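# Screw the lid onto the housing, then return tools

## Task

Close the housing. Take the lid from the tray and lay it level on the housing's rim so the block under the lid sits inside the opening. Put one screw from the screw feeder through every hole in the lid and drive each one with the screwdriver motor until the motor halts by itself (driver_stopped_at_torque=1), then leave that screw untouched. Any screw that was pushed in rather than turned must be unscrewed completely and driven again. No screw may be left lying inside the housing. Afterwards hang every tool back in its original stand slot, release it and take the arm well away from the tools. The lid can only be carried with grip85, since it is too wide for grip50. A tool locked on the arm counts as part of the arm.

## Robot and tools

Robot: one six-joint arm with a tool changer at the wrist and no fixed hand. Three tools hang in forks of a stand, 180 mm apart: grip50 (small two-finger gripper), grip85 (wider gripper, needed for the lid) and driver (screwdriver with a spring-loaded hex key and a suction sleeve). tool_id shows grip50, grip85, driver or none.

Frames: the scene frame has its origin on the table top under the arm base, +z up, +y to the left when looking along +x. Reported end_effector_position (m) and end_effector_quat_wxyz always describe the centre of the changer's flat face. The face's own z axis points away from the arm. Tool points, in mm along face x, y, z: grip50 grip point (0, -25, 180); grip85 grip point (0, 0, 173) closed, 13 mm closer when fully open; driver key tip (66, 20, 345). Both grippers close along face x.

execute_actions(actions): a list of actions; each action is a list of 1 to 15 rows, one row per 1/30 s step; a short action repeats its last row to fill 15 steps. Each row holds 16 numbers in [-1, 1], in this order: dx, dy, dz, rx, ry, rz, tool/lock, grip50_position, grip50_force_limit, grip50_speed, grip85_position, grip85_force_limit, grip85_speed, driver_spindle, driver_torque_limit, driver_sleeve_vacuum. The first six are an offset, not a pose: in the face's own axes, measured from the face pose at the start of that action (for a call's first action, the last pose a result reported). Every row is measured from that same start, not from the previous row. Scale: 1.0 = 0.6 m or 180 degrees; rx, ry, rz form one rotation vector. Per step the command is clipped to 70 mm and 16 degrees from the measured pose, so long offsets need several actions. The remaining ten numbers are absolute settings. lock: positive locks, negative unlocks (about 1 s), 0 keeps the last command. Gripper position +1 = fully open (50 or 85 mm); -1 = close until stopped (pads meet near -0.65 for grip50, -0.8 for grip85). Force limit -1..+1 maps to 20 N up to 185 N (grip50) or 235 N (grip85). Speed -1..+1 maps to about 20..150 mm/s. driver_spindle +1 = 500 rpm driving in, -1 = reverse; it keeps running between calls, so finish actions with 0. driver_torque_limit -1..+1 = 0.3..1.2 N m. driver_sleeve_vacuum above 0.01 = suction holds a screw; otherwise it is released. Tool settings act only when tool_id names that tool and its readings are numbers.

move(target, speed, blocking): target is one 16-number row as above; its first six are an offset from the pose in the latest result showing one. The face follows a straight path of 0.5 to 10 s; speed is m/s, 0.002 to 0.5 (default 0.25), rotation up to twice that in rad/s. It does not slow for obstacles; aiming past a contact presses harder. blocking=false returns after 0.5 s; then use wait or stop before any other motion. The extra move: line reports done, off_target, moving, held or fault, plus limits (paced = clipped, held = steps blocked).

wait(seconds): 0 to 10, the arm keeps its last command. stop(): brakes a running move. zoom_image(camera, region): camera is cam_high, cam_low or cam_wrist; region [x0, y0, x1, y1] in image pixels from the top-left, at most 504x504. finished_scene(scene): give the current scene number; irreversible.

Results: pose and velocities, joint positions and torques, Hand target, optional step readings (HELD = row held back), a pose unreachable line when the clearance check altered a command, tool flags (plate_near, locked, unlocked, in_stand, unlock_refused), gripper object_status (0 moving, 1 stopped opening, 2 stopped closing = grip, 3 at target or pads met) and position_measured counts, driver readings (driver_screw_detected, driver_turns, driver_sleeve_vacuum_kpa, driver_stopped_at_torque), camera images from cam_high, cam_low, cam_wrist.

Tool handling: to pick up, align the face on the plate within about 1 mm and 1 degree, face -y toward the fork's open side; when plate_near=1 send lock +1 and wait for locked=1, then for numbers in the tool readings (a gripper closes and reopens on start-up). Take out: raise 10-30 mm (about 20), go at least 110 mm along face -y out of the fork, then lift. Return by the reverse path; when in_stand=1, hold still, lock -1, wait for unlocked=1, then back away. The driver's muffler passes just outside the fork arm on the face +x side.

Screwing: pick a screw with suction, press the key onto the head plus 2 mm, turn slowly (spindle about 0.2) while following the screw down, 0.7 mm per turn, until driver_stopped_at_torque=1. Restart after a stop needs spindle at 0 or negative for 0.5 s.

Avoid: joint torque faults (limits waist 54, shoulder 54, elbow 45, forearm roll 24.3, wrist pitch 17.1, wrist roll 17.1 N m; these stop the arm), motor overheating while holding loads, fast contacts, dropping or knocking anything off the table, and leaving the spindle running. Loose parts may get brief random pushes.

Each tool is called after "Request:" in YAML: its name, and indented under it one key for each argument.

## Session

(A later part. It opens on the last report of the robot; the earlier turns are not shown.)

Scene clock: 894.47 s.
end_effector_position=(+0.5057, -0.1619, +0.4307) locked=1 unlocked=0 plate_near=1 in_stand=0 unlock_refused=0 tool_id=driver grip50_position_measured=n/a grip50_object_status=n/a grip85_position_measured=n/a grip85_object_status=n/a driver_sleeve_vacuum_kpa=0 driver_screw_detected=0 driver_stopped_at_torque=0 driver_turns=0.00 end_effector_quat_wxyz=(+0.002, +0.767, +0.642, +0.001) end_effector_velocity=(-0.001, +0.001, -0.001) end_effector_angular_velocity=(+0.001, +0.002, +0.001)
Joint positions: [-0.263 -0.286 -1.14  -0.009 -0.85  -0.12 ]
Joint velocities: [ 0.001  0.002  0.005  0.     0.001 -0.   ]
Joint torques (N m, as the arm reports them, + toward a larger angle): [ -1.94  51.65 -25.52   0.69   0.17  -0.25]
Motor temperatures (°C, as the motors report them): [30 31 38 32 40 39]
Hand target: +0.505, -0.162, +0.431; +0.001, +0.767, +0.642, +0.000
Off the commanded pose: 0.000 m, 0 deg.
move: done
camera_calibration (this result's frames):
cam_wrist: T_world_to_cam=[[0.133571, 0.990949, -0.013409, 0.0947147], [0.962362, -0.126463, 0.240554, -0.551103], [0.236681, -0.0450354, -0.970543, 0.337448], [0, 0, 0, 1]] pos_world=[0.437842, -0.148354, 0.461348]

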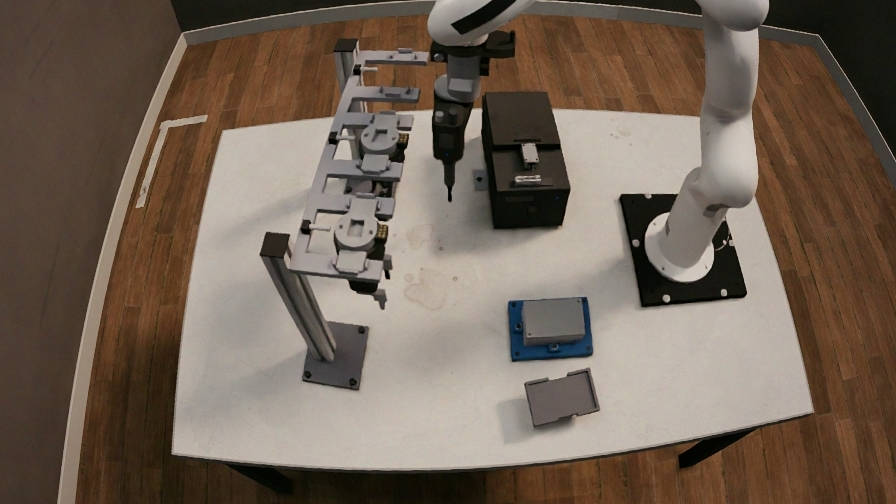

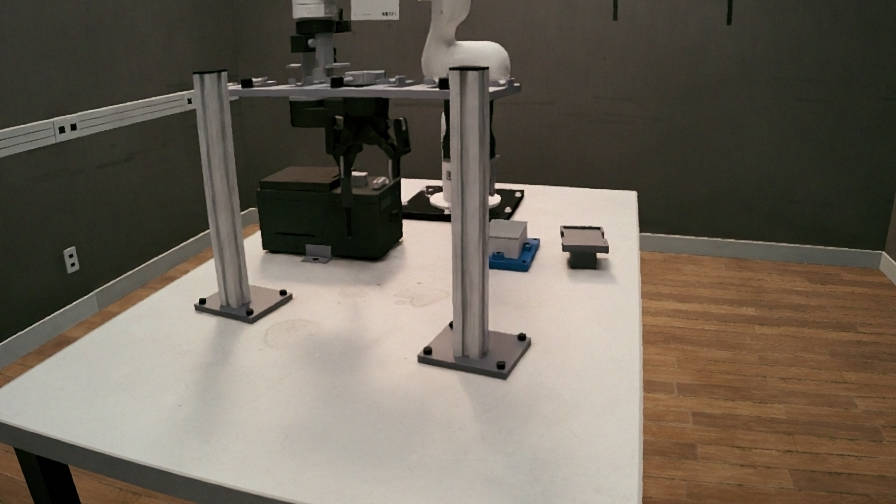

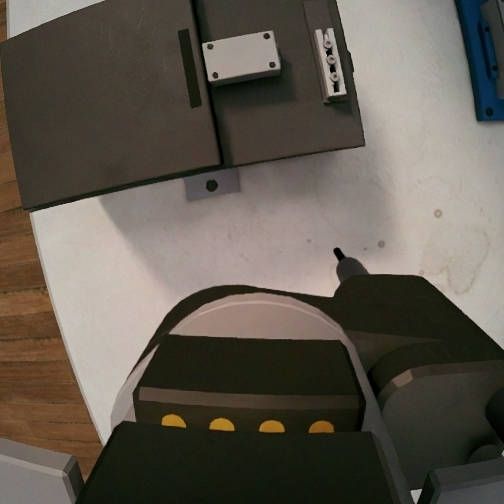

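Request:
move:
  target: [0,-0.03,-0.18,0,0,0,0,0,0,0,0,0,0,0,0,0]
  speed: 0.25

Scene clock: 950.37 s.
end_effector_position=(+0.4877, -0.1583, +0.5380) locked=1 unlocked=0 plate_near=1 in_stand=0 unlock_refused=0 tool_id=driver grip50_position_measured=n/a grip50_object_status=n/a grip85_position_measured=n/a grip85_object_status=n/a driver_sleeve_vacuum_kpa=0 driver_screw_detected=0 driver_stopped_at_torque=0 driver_turns=0.00 end_effector_quat_wxyz=(+0.001, +0.767, +0.642, +0.000) end_effector_velocity=(+0.000, -0.000, +0.003) end_effector_angular_velocity=(-0.001, -0.002, -0.000)
Joint positions: [-0.266 -0.168 -1.246 -0.008 -1.074 -0.126]
Joint velocities: [-0.001  0.001 -0.005  0.    -0.004 -0.   ]
Joint torques (N m, as the arm reports them, + toward a larger angle): [ -0.27  45.32 -26.5    0.81   0.3   -0.15]
Motor temperatures (°C, as the motors report them): [30 31 39 32 40 39]
Hand target: +0.488, -0.158, +0.539; +0.002, +0.767, +0.642, +0.001
Off the commanded pose: 0.001 m, 0 deg.
move: done
camera_calibration (this result's frames):
cam_wrist: T_world_to_cam=[[0.13323, 0.990999, -0.0130383, 0.0950097], [0.962645, -0.126267, 0.239523, -0.558736], [0.235721, -0.044463, -0.970803, 0.446641], [0, 0, 0, 1]] pos_world=[0.419924, -0.144845, 0.56867]

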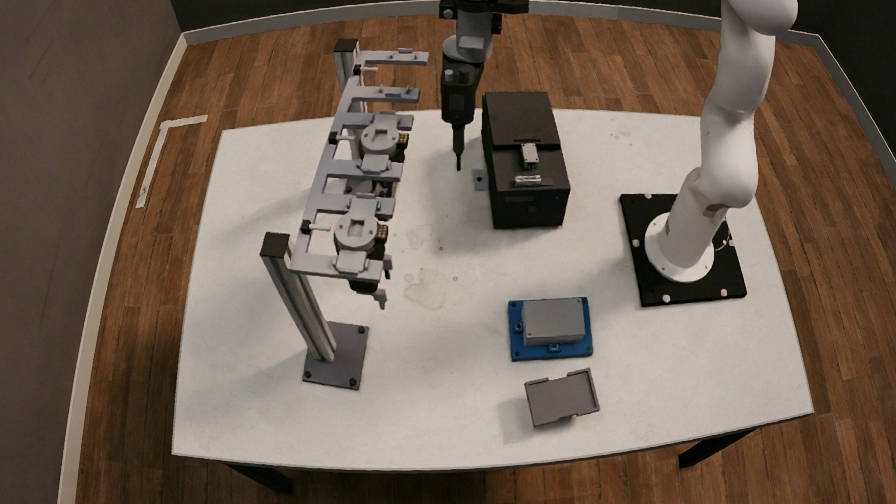

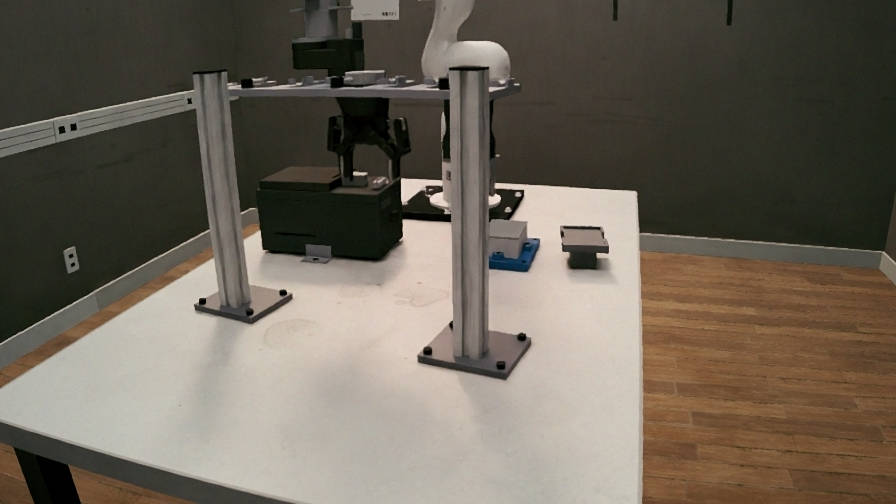

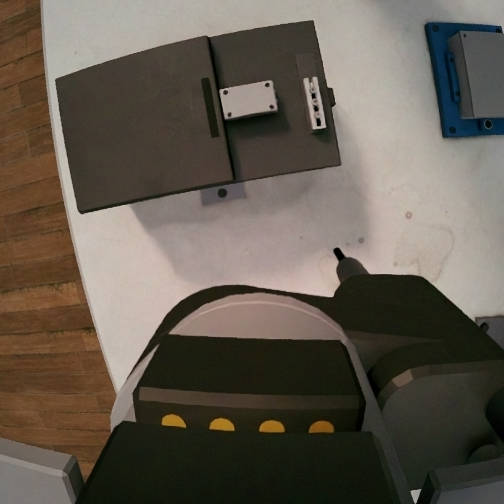

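Request:
move:
  target: [-0.0378,-0.2117,0.0133,0,0,0,0,0,0,0,0,0,0,0,0,0]
  speed: 0.2

Request:
zoom_image:
  camera: "cam_wrist"
  region: [270, 150, 410, 290]

Scene clock: 957.00 s.
end_effector_position=(+0.3591, -0.1582, +0.5299) locked=1 unlocked=0 plate_near=1 in_stand=0 unlock_refused=0 tool_id=driver grip50_position_measured=n/a grip50_object_status=n/a grip85_position_measured=n/a grip85_object_status=n/a driver_sleeve_vacuum_kpa=0 driver_screw_detected=0 driver_stopped_at_torque=0 driver_turns=0.00 end_effector_quat_wxyz=(+0.002, +0.767, +0.642, +0.000) end_effector_velocity=(-0.002, +0.000, -0.001) end_effector_angular_velocity=(+0.002, +0.004, +0.000)
Joint positions: [-0.365  0.139 -0.917 -0.007 -1.051 -0.225]
Joint velocities: [-0.001  0.003  0.004  0.    -0.003 -0.001]
Joint torques (N m, as the arm reports them, + toward a larger angle): [ -0.15  25.6  -26.57   0.76   0.22  -0.29]
Motor temperatures (°C, as the motors report them): [30 31 39 32 40 39]
Hand target: +0.359, -0.158, +0.530; +0.001, +0.767, +0.642, +0.000
Off the commanded pose: 0.000 m, 0 deg.
move: done
camera_calibration (this result's frames):
cam_wrist: T_world_to_cam=[[0.133264, 0.990991, -0.0133432, 0.112069], [0.962484, -0.126196, 0.240206, -0.433223], [0.236358, -0.0448533, -0.97063, 0.468764], [0, 0, 0, 1]] pos_world=[0.291239, -0.144705, 0.560555]

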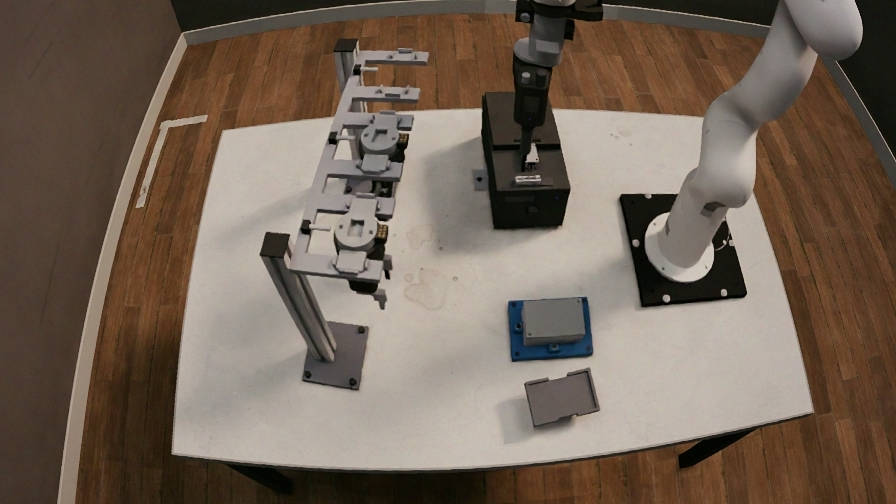

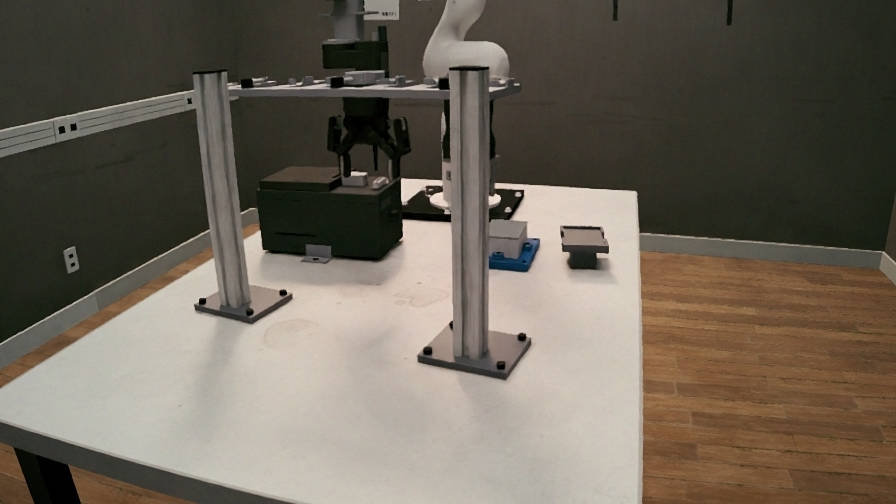

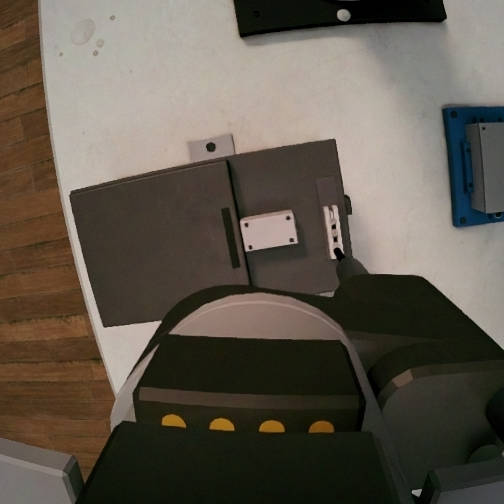

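Region (270, 150, 410, 290) of cam_wrist's 504x504 image, scaled by 3.600, with more detail than that image has.

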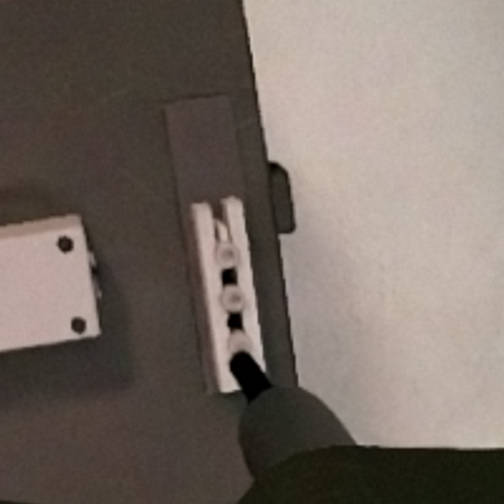

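Request:
execute_actions:
  actions: []

Scene clock: 994.77 s.
end_effector_position=(+0.3587, -0.1581, +0.5299) locked=1 unlocked=0 plate_near=1 in_stand=0 unlock_refused=0 tool_id=driver grip50_position_measured=n/a grip50_object_status=n/a grip85_position_measured=n/a grip85_object_status=n/a driver_sleeve_vacuum_kpa=0 driver_screw_detected=0 driver_stopped_at_torque=0 driver_turns=0.00 end_effector_quat_wxyz=(+0.001, +0.767, +0.642, +0.000) end_effector_velocity=(+0.000, +0.000, +0.000) end_effector_angular_velocity=(+0.001, +0.000, -0.000)
Joint positions: [-0.365  0.139 -0.917 -0.007 -1.052 -0.225]
Joint velocities: [ 0.    -0.    -0.001  0.001 -0.001 -0.   ]
Joint torques (N m, as the arm reports them, + toward a larger angle): [ -0.8   25.45 -26.83   1.09   0.15  -0.13]
Motor temperatures (°C, as the motors report them): [30 31 40 32 39 39]
Hand target: +0.359, -0.158, +0.530; +0.001, +0.767, +0.642, +0.000
Off the commanded pose: 0.000 m, 0 deg.
camera_calibration (this result's frames):
cam_wrist: T_world_to_cam=[[0.133265, 0.990992, -0.0132244, 0.112008], [0.962621, -0.126252, 0.239629, -0.432642], [0.235801, -0.0446643, -0.970774, 0.469153], [0, 0, 0, 1]] pos_world=[0.290916, -0.144666, 0.560596]

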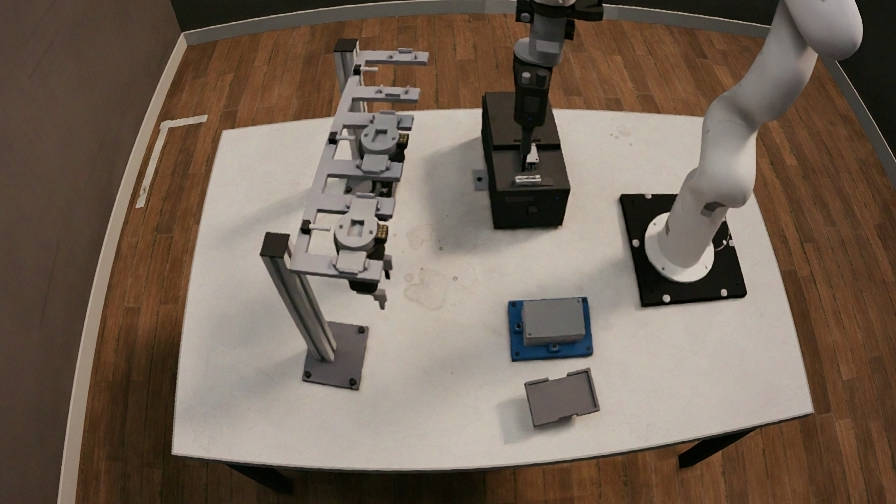

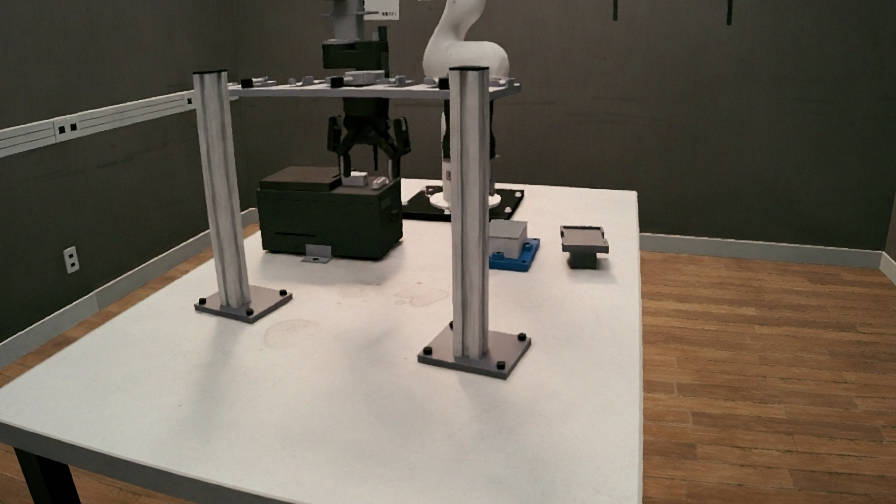

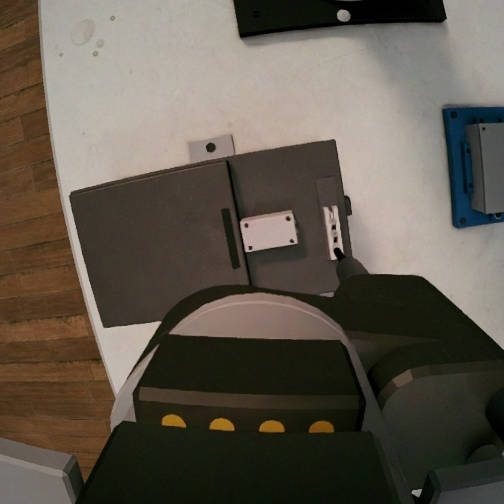

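Request:
zoom_image:
  camera: "cam_high"
  region: [480, 270, 640, 450]

Request:
execute_actions:
  actions:
    - [[0,0,0.02,0,0,0,0,0,0,0,0,0,0,0,0,1]]

Request:
zoom_image:
  camera: "cam_wrist"
  region: [290, 190, 380, 280]

Region (480, 270, 640, 450) of cam_high's 896x504 image, scaled by 2.800, with more detail than that image has.

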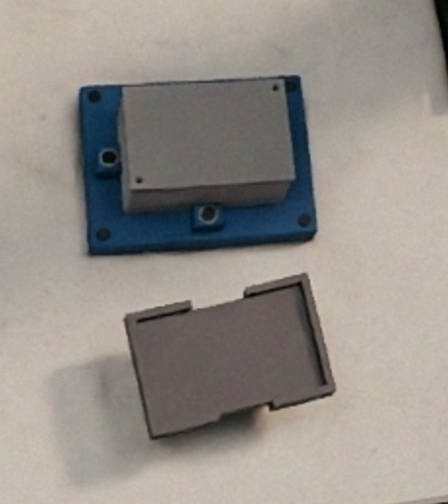

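Scene clock: 1004.27 s.
end_effector_position=(+0.3588, -0.1582, +0.5180) locked=1 unlocked=0 plate_near=1 in_stand=0 unlock_refused=0 tool_id=driver grip50_position_measured=n/a grip50_object_status=n/a grip85_position_measured=n/a grip85_object_status=n/a driver_sleeve_vacuum_kpa=14 driver_screw_detected=0 driver_stopped_at_torque=0 driver_turns=0.00 end_effector_quat_wxyz=(+0.001, +0.767, +0.642, +0.000) end_effector_velocity=(-0.000, +0.000, -0.001) end_effector_angular_velocity=(+0.001, +0.001, +0.001)
Joint positions: [-0.365  0.133 -0.895 -0.008 -1.024 -0.225]
Joint velocities: [-0.     0.     0.002  0.     0.    -0.001]
Joint torques (N m, as the arm reports them, + toward a larger angle): [ -0.77  25.99 -26.39   0.63   0.14  -0.32]
Motor temperatures (°C, as the motors report them): [30 31 40 32 39 39]
Hand target: +0.359, -0.158, +0.518; +0.001, +0.767, +0.642, +0.000
Off the commanded pose: 0.000 m, 0 deg.
Step readings (end_effector_position):
0: (+0.3587, -0.1581, +0.5299)
1: (+0.3587, -0.1581, +0.5299)
2: (+0.3588, -0.1582, +0.5289)
4: (+0.3589, -0.1582, +0.5230)
8: (+0.3585, -0.1581, +0.5180)
15: end_effector_position above
camera_calibration (this result's frames):
cam_wrist: T_world_to_cam=[[0.133313, 0.990985, -0.0132983, 0.11191], [0.96257, -0.126272, 0.23982, -0.429914], [0.235979, -0.0447717, -0.970726, 0.457491], [0, 0, 0, 1]] pos_world=[0.290945, -0.144705, 0.548689]

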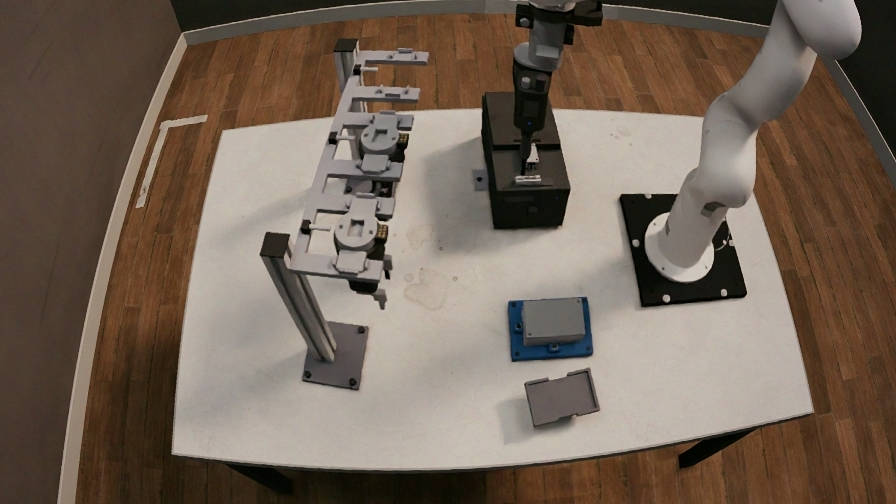

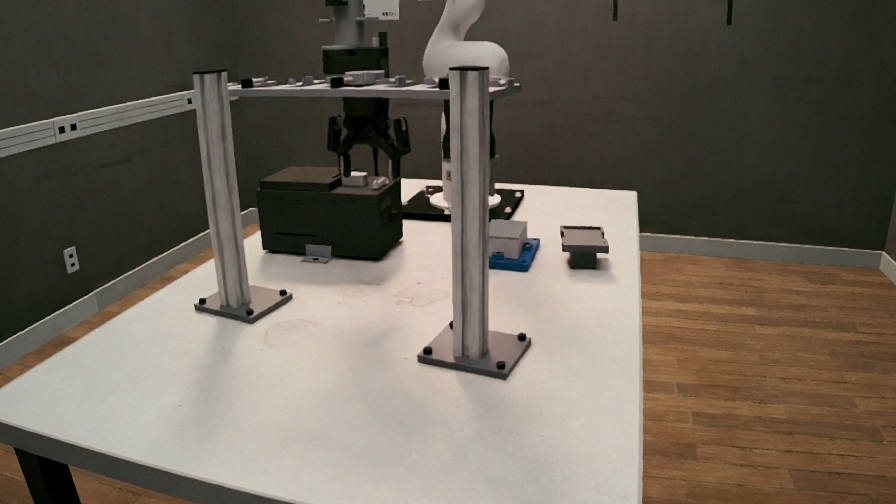

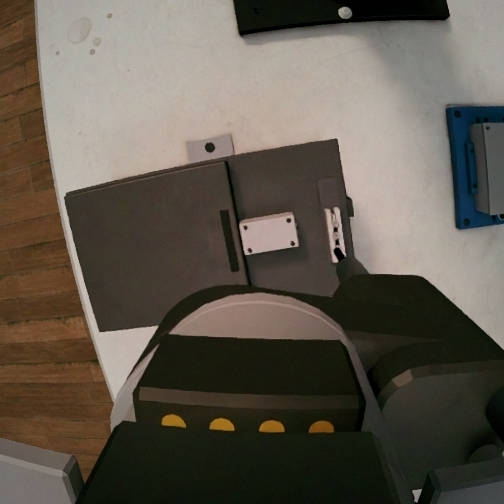

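Region (290, 190, 380, 280) of cam_wrist's 504x504 image, scaled by 5.600, with more detail than that image has.

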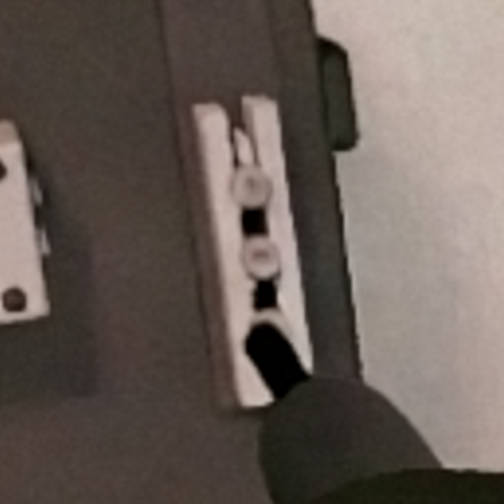

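Request:
zoom_image:
  camera: "cam_low"
  region: [330, 140, 420, 200]

Request:
zoom_image:
  camera: "cam_high"
  region: [490, 130, 570, 200]

Region (330, 140, 420, 200) of cam_low's 896x504 image, scaled by 5.600, with more detail than that image has.

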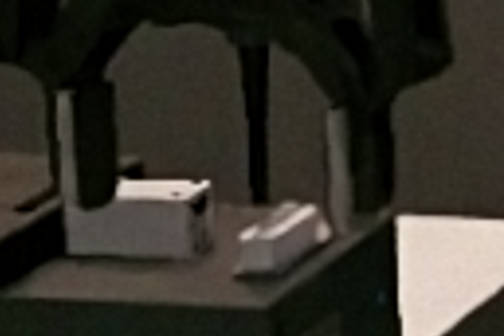

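Region (490, 130, 570, 200) of cam_high's 896x504 image, scaled by 6.300, with more detail than that image has; it fills the top 441 rows of this view, and the rest is white.

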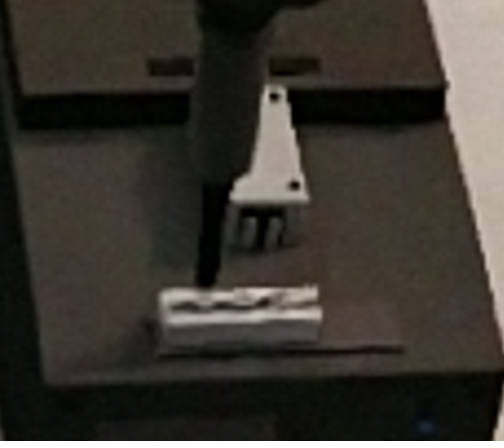

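Request:
execute_actions:
  actions:
    - [[0,0,0.012,0,0,0,0,0,0,0,0,0,0,0,0,1]]

Request:
zoom_image:
  camera: "cam_wrist"
  region: [290, 190, 380, 280]

Request:
zoom_image:
  camera: "cam_high"
  region: [490, 130, 570, 200]

Request:
zoom_image:
  camera: "cam_low"
  region: [350, 150, 410, 200]

Scene clock: 1054.63 s.
end_effector_position=(+0.3588, -0.1582, +0.5110) locked=1 unlocked=0 plate_near=1 in_stand=0 unlock_refused=0 tool_id=driver grip50_position_measured=n/a grip50_object_status=n/a grip85_position_measured=n/a grip85_object_status=n/a driver_sleeve_vacuum_kpa=14 driver_screw_detected=0 driver_stopped_at_torque=0 driver_turns=0.00 end_effector_quat_wxyz=(+0.001, +0.767, +0.642, +0.000) end_effector_velocity=(-0.000, -0.000, -0.001) end_effector_angular_velocity=(+0.000, +0.001, -0.001)
Joint positions: [-0.366  0.129 -0.883 -0.008 -1.007 -0.225]
Joint velocities: [-0.001 -0.     0.002 -0.     0.001  0.   ]
Joint torques (N m, as the arm reports them, + toward a larger angle): [ -1.79  22.93 -24.54   0.53   0.29  -0.21]
Motor temperatures (°C, as the motors report them): [30 31 40 32 39 39]
Hand target: +0.359, -0.158, +0.511; +0.001, +0.767, +0.642, +0.000
Off the commanded pose: 0.000 m, 0 deg.
Step readings (end_effector_position):
0: (+0.3587, -0.1582, +0.5179)
1: (+0.3587, -0.1582, +0.5179)
2: (+0.3588, -0.1582, +0.5172)
4: (+0.3588, -0.1582, +0.5136)
8: (+0.3588, -0.1582, +0.5112)
15: end_effector_position above
camera_calibration (this result's frames):
cam_wrist: T_world_to_cam=[[0.133341, 0.990981, -0.0133117, 0.111824], [0.962525, -0.126288, 0.239995, -0.428323], [0.236149, -0.044814, -0.970683, 0.450543], [0, 0, 0, 1]] pos_world=[0.290966, -0.144717, 0.541618]

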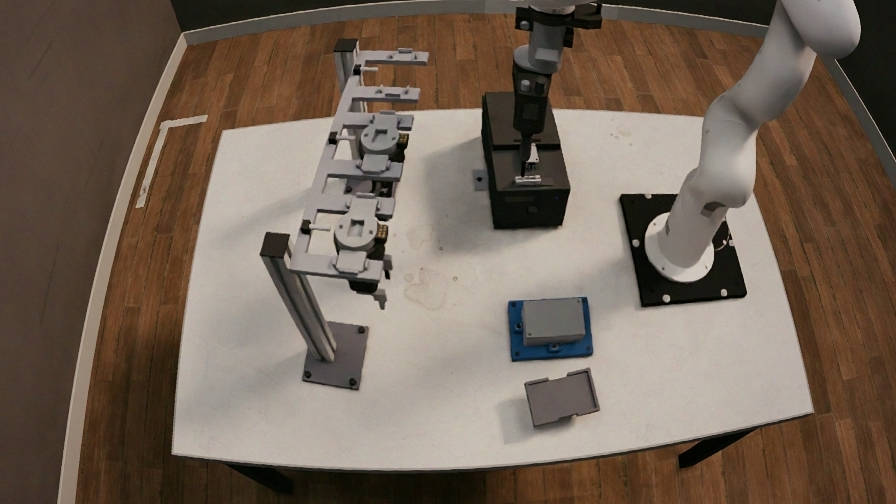

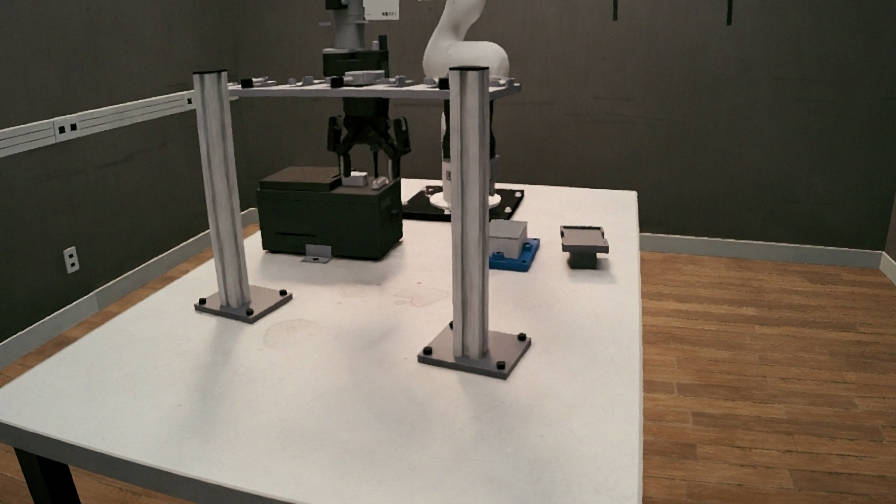

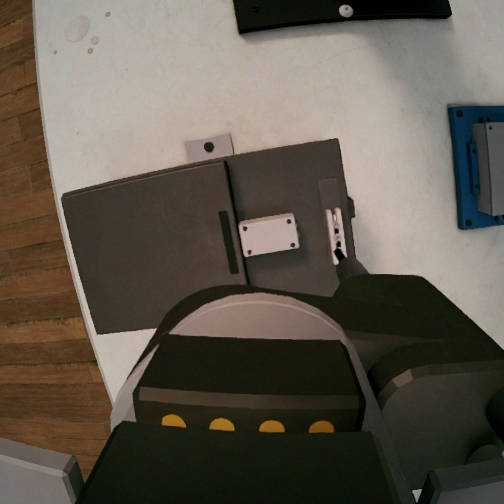

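Region (290, 190, 380, 280) of cam_wrist's 504x504 image, scaled by 5.600, with more detail than that image has.

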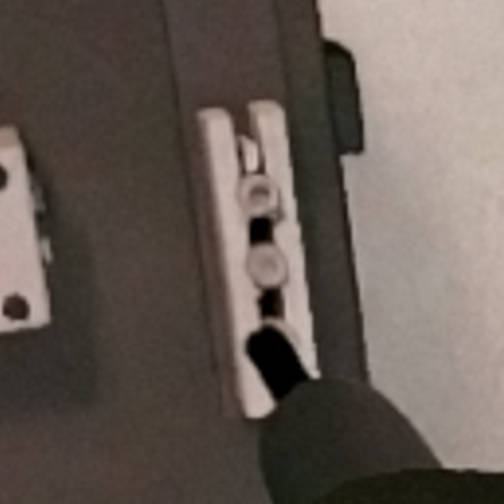

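Region (490, 130, 570, 200) of cam_high's 896x504 image, scaled by 6.300, with more detail than that image has; it fills the top 441 rows of this view, and the rest is white.

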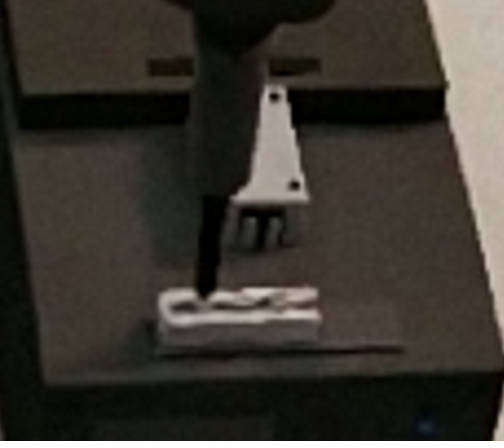

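Region (350, 150, 410, 200) of cam_low's 896x504 image, scaled by 8.400, with more detail than that image has.

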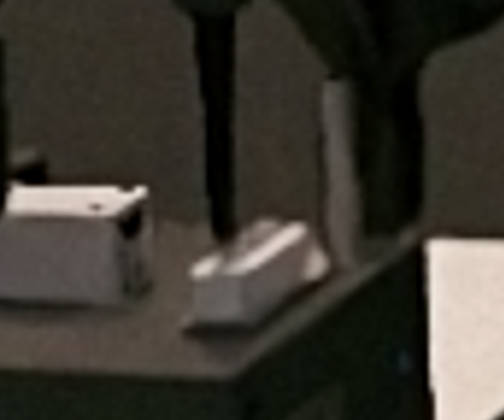

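Request:
execute_actions:
  actions:
    - [[0.0035,-0.0022,-0.002,0,0,0,0,0,0,0,0,0,0,0,0,1]]

Request:
zoom_image:
  camera: "cam_wrist"
  region: [290, 190, 380, 280]

Scene clock: 1068.30 s.
end_effector_position=(+0.3579, -0.1559, +0.5121) locked=1 unlocked=0 plate_near=1 in_stand=0 unlock_refused=0 tool_id=driver grip50_position_measured=n/a grip50_object_status=n/a grip85_position_measured=n/a grip85_object_status=n/a driver_sleeve_vacuum_kpa=14 driver_screw_detected=0 driver_stopped_at_torque=0 driver_turns=0.00 end_effector_quat_wxyz=(+0.002, +0.767, +0.642, +0.000) end_effector_velocity=(-0.000, +0.000, -0.000) end_effector_angular_velocity=(+0.000, +0.001, +0.000)
Joint positions: [-0.361  0.134 -0.881 -0.008 -1.01  -0.22 ]
Joint velocities: [ 0.  0.  0.  0. -0. -0.]
Joint torques (N m, as the arm reports them, + toward a larger angle): [ -0.65  24.23 -24.79   0.92  -0.01  -0.3 ]
Motor temperatures (°C, as the motors report them): [30 31 40 32 39 39]
Hand target: +0.358, -0.156, +0.512; +0.001, +0.767, +0.642, +0.000
Off the commanded pose: 0.000 m, 0 deg.
Step readings (end_effector_position):
0: (+0.3588, -0.1582, +0.5108)
1: (+0.3588, -0.1582, +0.5108)
2: (+0.3586, -0.1579, +0.5110)
4: (+0.3582, -0.1568, +0.5117)
8: (+0.3579, -0.1560, +0.5121)
15: end_effector_position above
camera_calibration (this result's frames):
cam_wrist: T_world_to_cam=[[0.133363, 0.990978, -0.0133395, 0.109702], [0.962496, -0.126298, 0.240103, -0.427494], [0.236252, -0.0448601, -0.970656, 0.451949], [0, 0, 0, 1]] pos_world=[0.290057, -0.14243, 0.542793]

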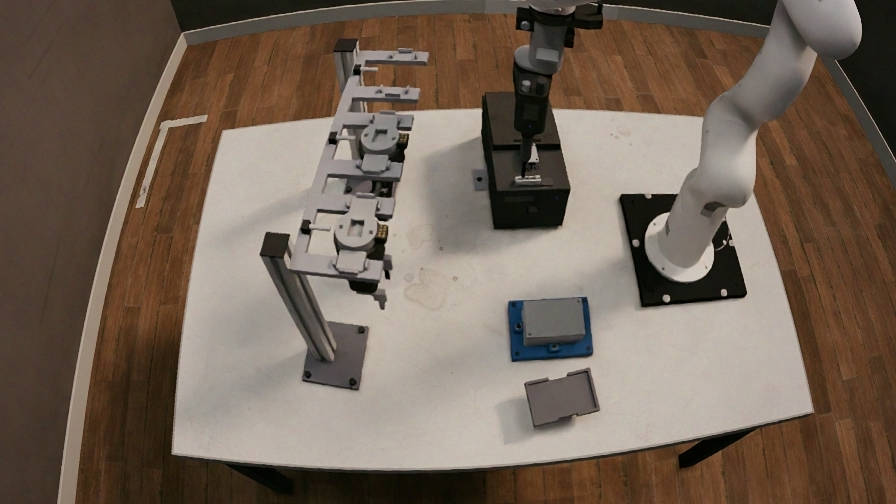

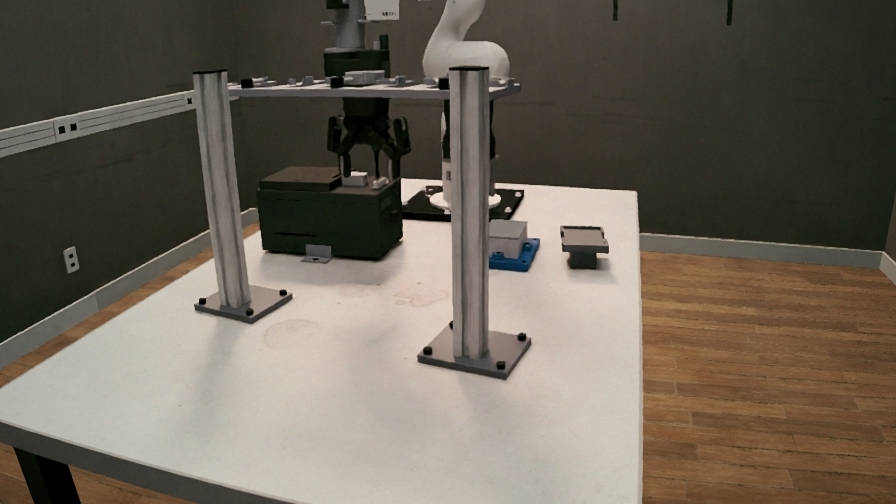

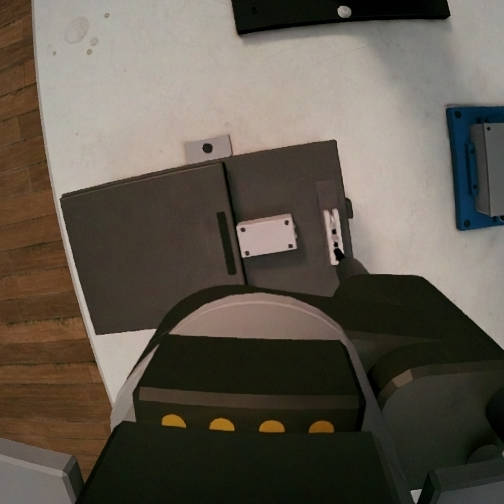

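Region (290, 190, 380, 280) of cam_wrist's 504x504 image, scaled by 5.600, with more detail than that image has.

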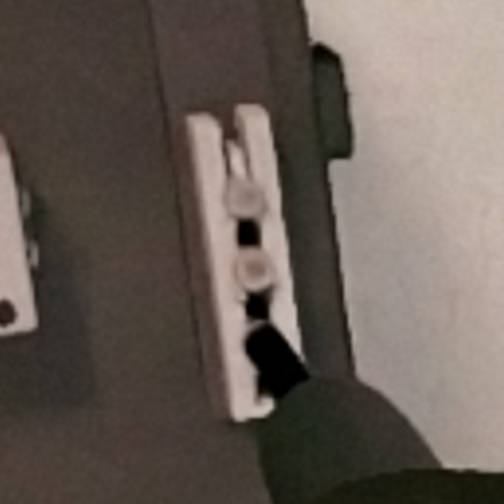

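Request:
execute_actions:
  actions:
    - [[0,0,0.008,0,0,0,0,0,0,0,0,0,0,0,0,1]]
    - [[0,0,0.004,0,0,0,0,0,0,0,0,0,0,0,0,1]]

Request:
zoom_image:
  camera: "cam_wrist"
  region: [290, 190, 380, 280]

Scene clock: 1075.87 s.
end_effector_position=(+0.3579, -0.1559, +0.5051) locked=1 unlocked=0 plate_near=1 in_stand=0 unlock_refused=0 tool_id=driver grip50_position_measured=n/a grip50_object_status=n/a grip85_position_measured=n/a grip85_object_status=n/a driver_sleeve_vacuum_kpa=14 driver_screw_detected=0 driver_stopped_at_torque=0 driver_turns=0.00 end_effector_quat_wxyz=(+0.002, +0.767, +0.642, +0.000) end_effector_velocity=(-0.000, -0.000, +0.000) end_effector_angular_velocity=(-0.001, -0.000, +0.000)
Joint positions: [-0.361  0.13  -0.868 -0.008 -0.994 -0.22 ]
Joint velocities: [-0.     0.    -0.    -0.001 -0.    -0.   ]
Joint torques (N m, as the arm reports them, + toward a larger angle): [ -0.94  22.31 -23.46   0.42   0.3   -0.16]
Motor temperatures (°C, as the motors report them): [30 31 40 32 39 39]
Hand target: +0.358, -0.156, +0.505; +0.001, +0.767, +0.642, +0.000
Off the commanded pose: 0.000 m, 0 deg.
Step readings (end_effector_position; steps 1 to 15: 1st action; 16 to 30: 2nd action):
0: (+0.3579, -0.1559, +0.5122)
1: (+0.3579, -0.1559, +0.5121)
2: (+0.3579, -0.1559, +0.5116)
4: (+0.3578, -0.1559, +0.5092)
8: (+0.3578, -0.1559, +0.5076)
15: (+0.3579, -0.1559, +0.5074)
16: (+0.3579, -0.1559, +0.5074)
17: (+0.3579, -0.1559, +0.5071)
19: (+0.3579, -0.1559, +0.5059)
23: (+0.3579, -0.1559, +0.5051)
30: end_effector_position above
camera_calibration (this result's frames):
cam_wrist: T_world_to_cam=[[0.133376, 0.990976, -0.0133287, 0.109606], [0.962484, -0.126311, 0.240145, -0.425819], [0.236294, -0.0448582, -0.970646, 0.445044], [0, 0, 0, 1]] pos_world=[0.290064, -0.142439, 0.535699]

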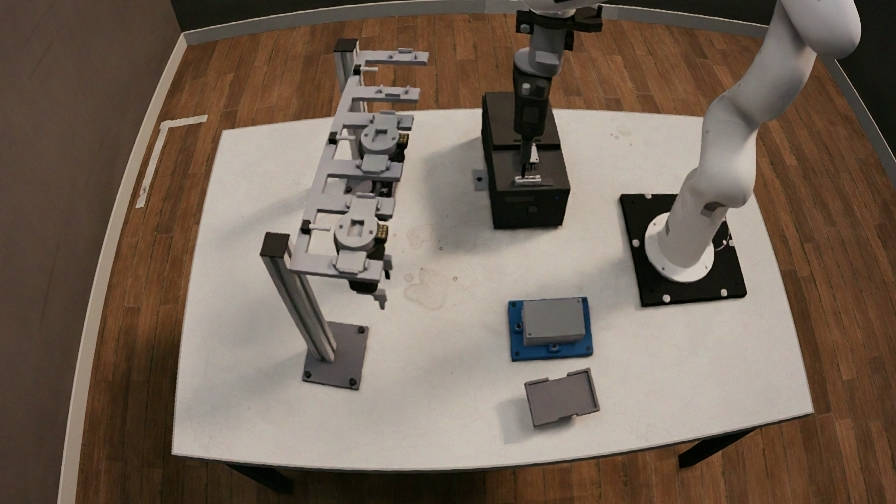

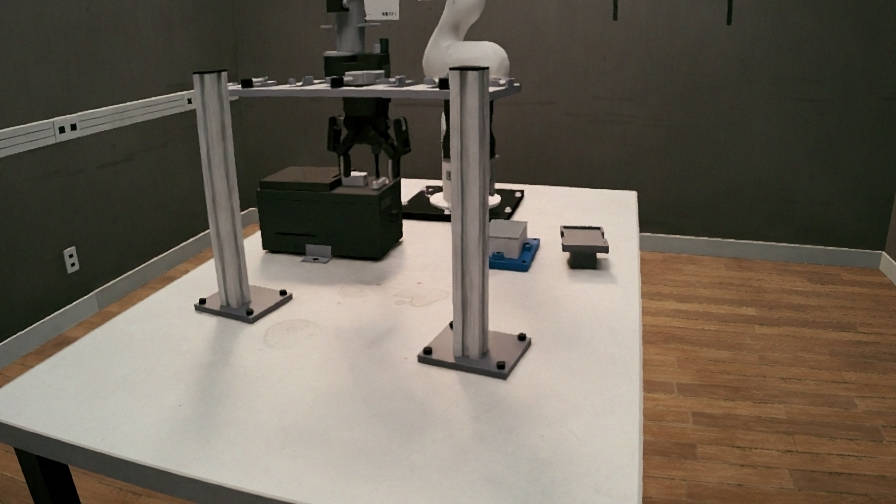

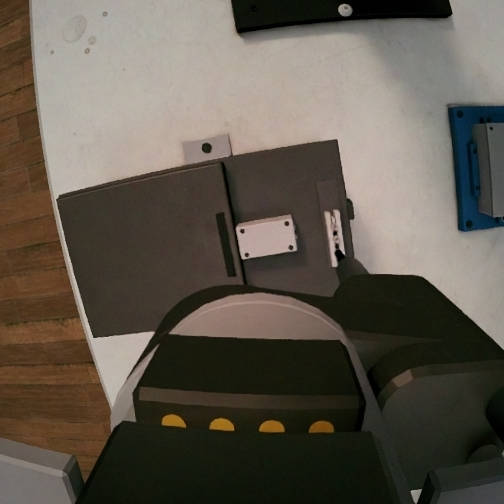

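Region (290, 190, 380, 280) of cam_wrist's 504x504 image, scaled by 5.600, with more detail than that image has.

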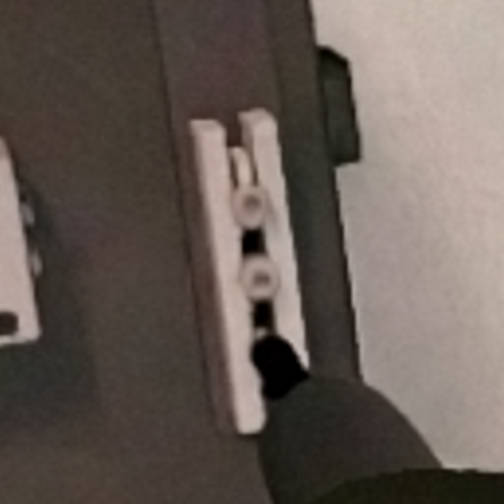

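Request:
execute_actions:
  actions:
    - [[0,0,0.004,0,0,0,0,0,0,0,0,0,0,0.1,-0.6,1]]
    - [[0,0,0.0,0,0,0,0,0,0,0,0,0,0,0,-0.6,1]]

Request:
zoom_image:
  camera: "cam_wrist"
  region: [290, 190, 380, 280]

Scene clock: 1087.33 s.
end_effector_position=(+0.3579, -0.1559, +0.5027) locked=1 unlocked=0 plate_near=1 in_stand=0 unlock_refused=0 tool_id=driver grip50_position_measured=n/a grip50_object_status=n/a grip85_position_measured=n/a grip85_object_status=n/a driver_sleeve_vacuum_kpa=14 driver_screw_detected=0 driver_stopped_at_torque=0 driver_turns=0.41 end_effector_quat_wxyz=(+0.002, +0.767, +0.642, +0.001) end_effector_velocity=(-0.000, -0.000, -0.001) end_effector_angular_velocity=(+0.001, +0.002, -0.001)
Joint positions: [-0.361  0.129 -0.864 -0.008 -0.988 -0.22 ]
Joint velocities: [-0.001 -0.001  0.001  0.    -0.001 -0.   ]
Joint torques (N m, as the arm reports them, + toward a larger angle): [ -1.67  20.08 -23.03   0.72   0.07  -0.26]
Motor temperatures (°C, as the motors report them): [30 31 40 32 39 39]
Hand target: +0.358, -0.156, +0.503; +0.002, +0.767, +0.642, +0.000
Off the commanded pose: 0.000 m, 0 deg.
Step readings (end_effector_position; steps 1 to 15: 1st action; 16 to 30: 2nd action):
0: (+0.3579, -0.1559, +0.5050)
1: (+0.3579, -0.1559, +0.5050)
2: (+0.3579, -0.1559, +0.5047)
4: (+0.3579, -0.1560, +0.5036)
8: (+0.3579, -0.1559, +0.5028)
15: (+0.3579, -0.1559, +0.5027)
16: (+0.3579, -0.1559, +0.5027)
17: (+0.3579, -0.1559, +0.5027)
19: (+0.3579, -0.1559, +0.5027)
23: (+0.3579, -0.1559, +0.5027)
30: end_effector_position above
camera_calibration (this result's frames):
cam_wrist: T_world_to_cam=[[0.1334, 0.990972, -0.0134047, 0.109626], [0.962437, -0.126308, 0.240335, -0.425365], [0.236472, -0.0449619, -0.970597, 0.442653], [0, 0, 0, 1]] pos_world=[0.290088, -0.142461, 0.533338]

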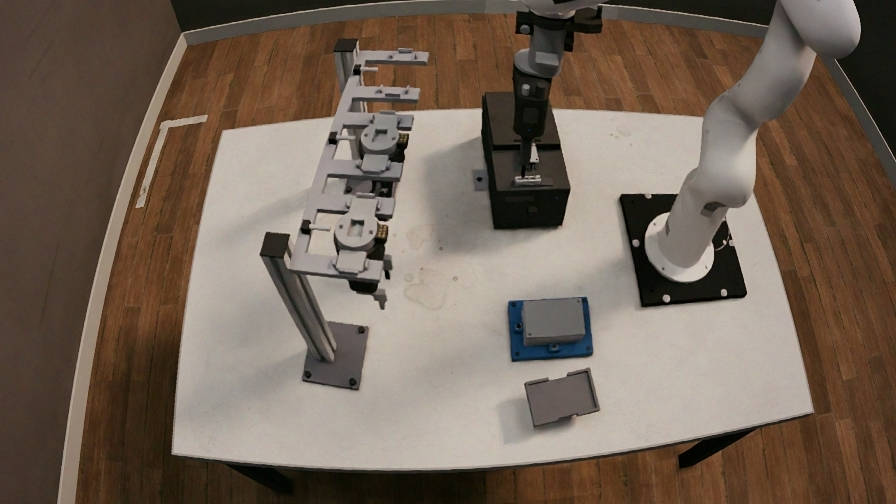

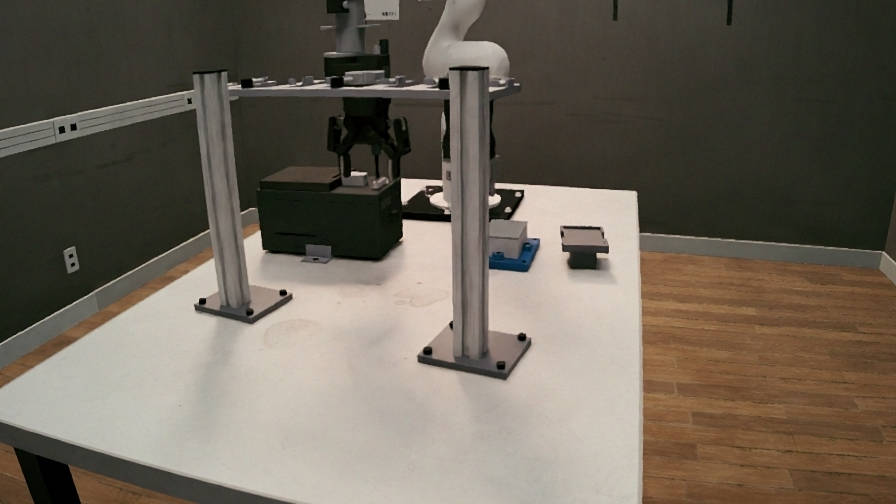

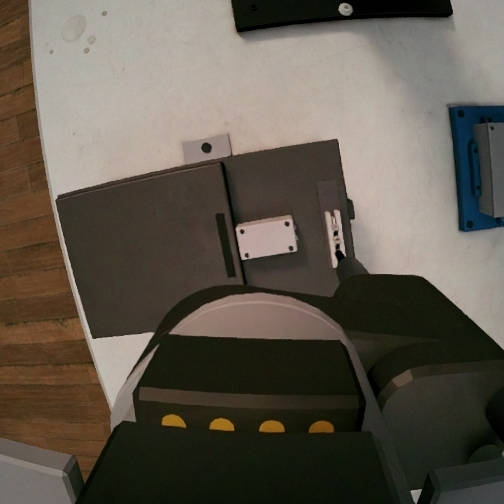

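Region (290, 190, 380, 280) of cam_wrist's 504x504 image, scaled by 5.600, with more detail than that image has.

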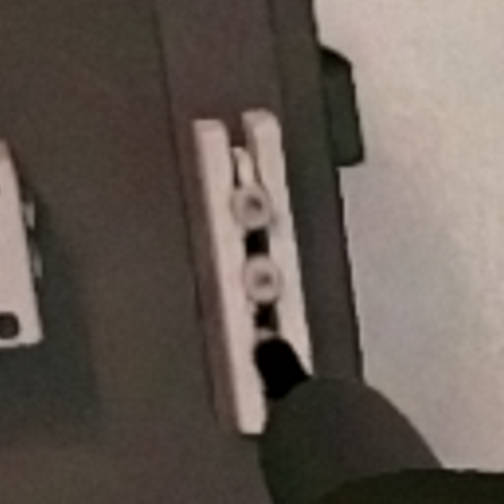

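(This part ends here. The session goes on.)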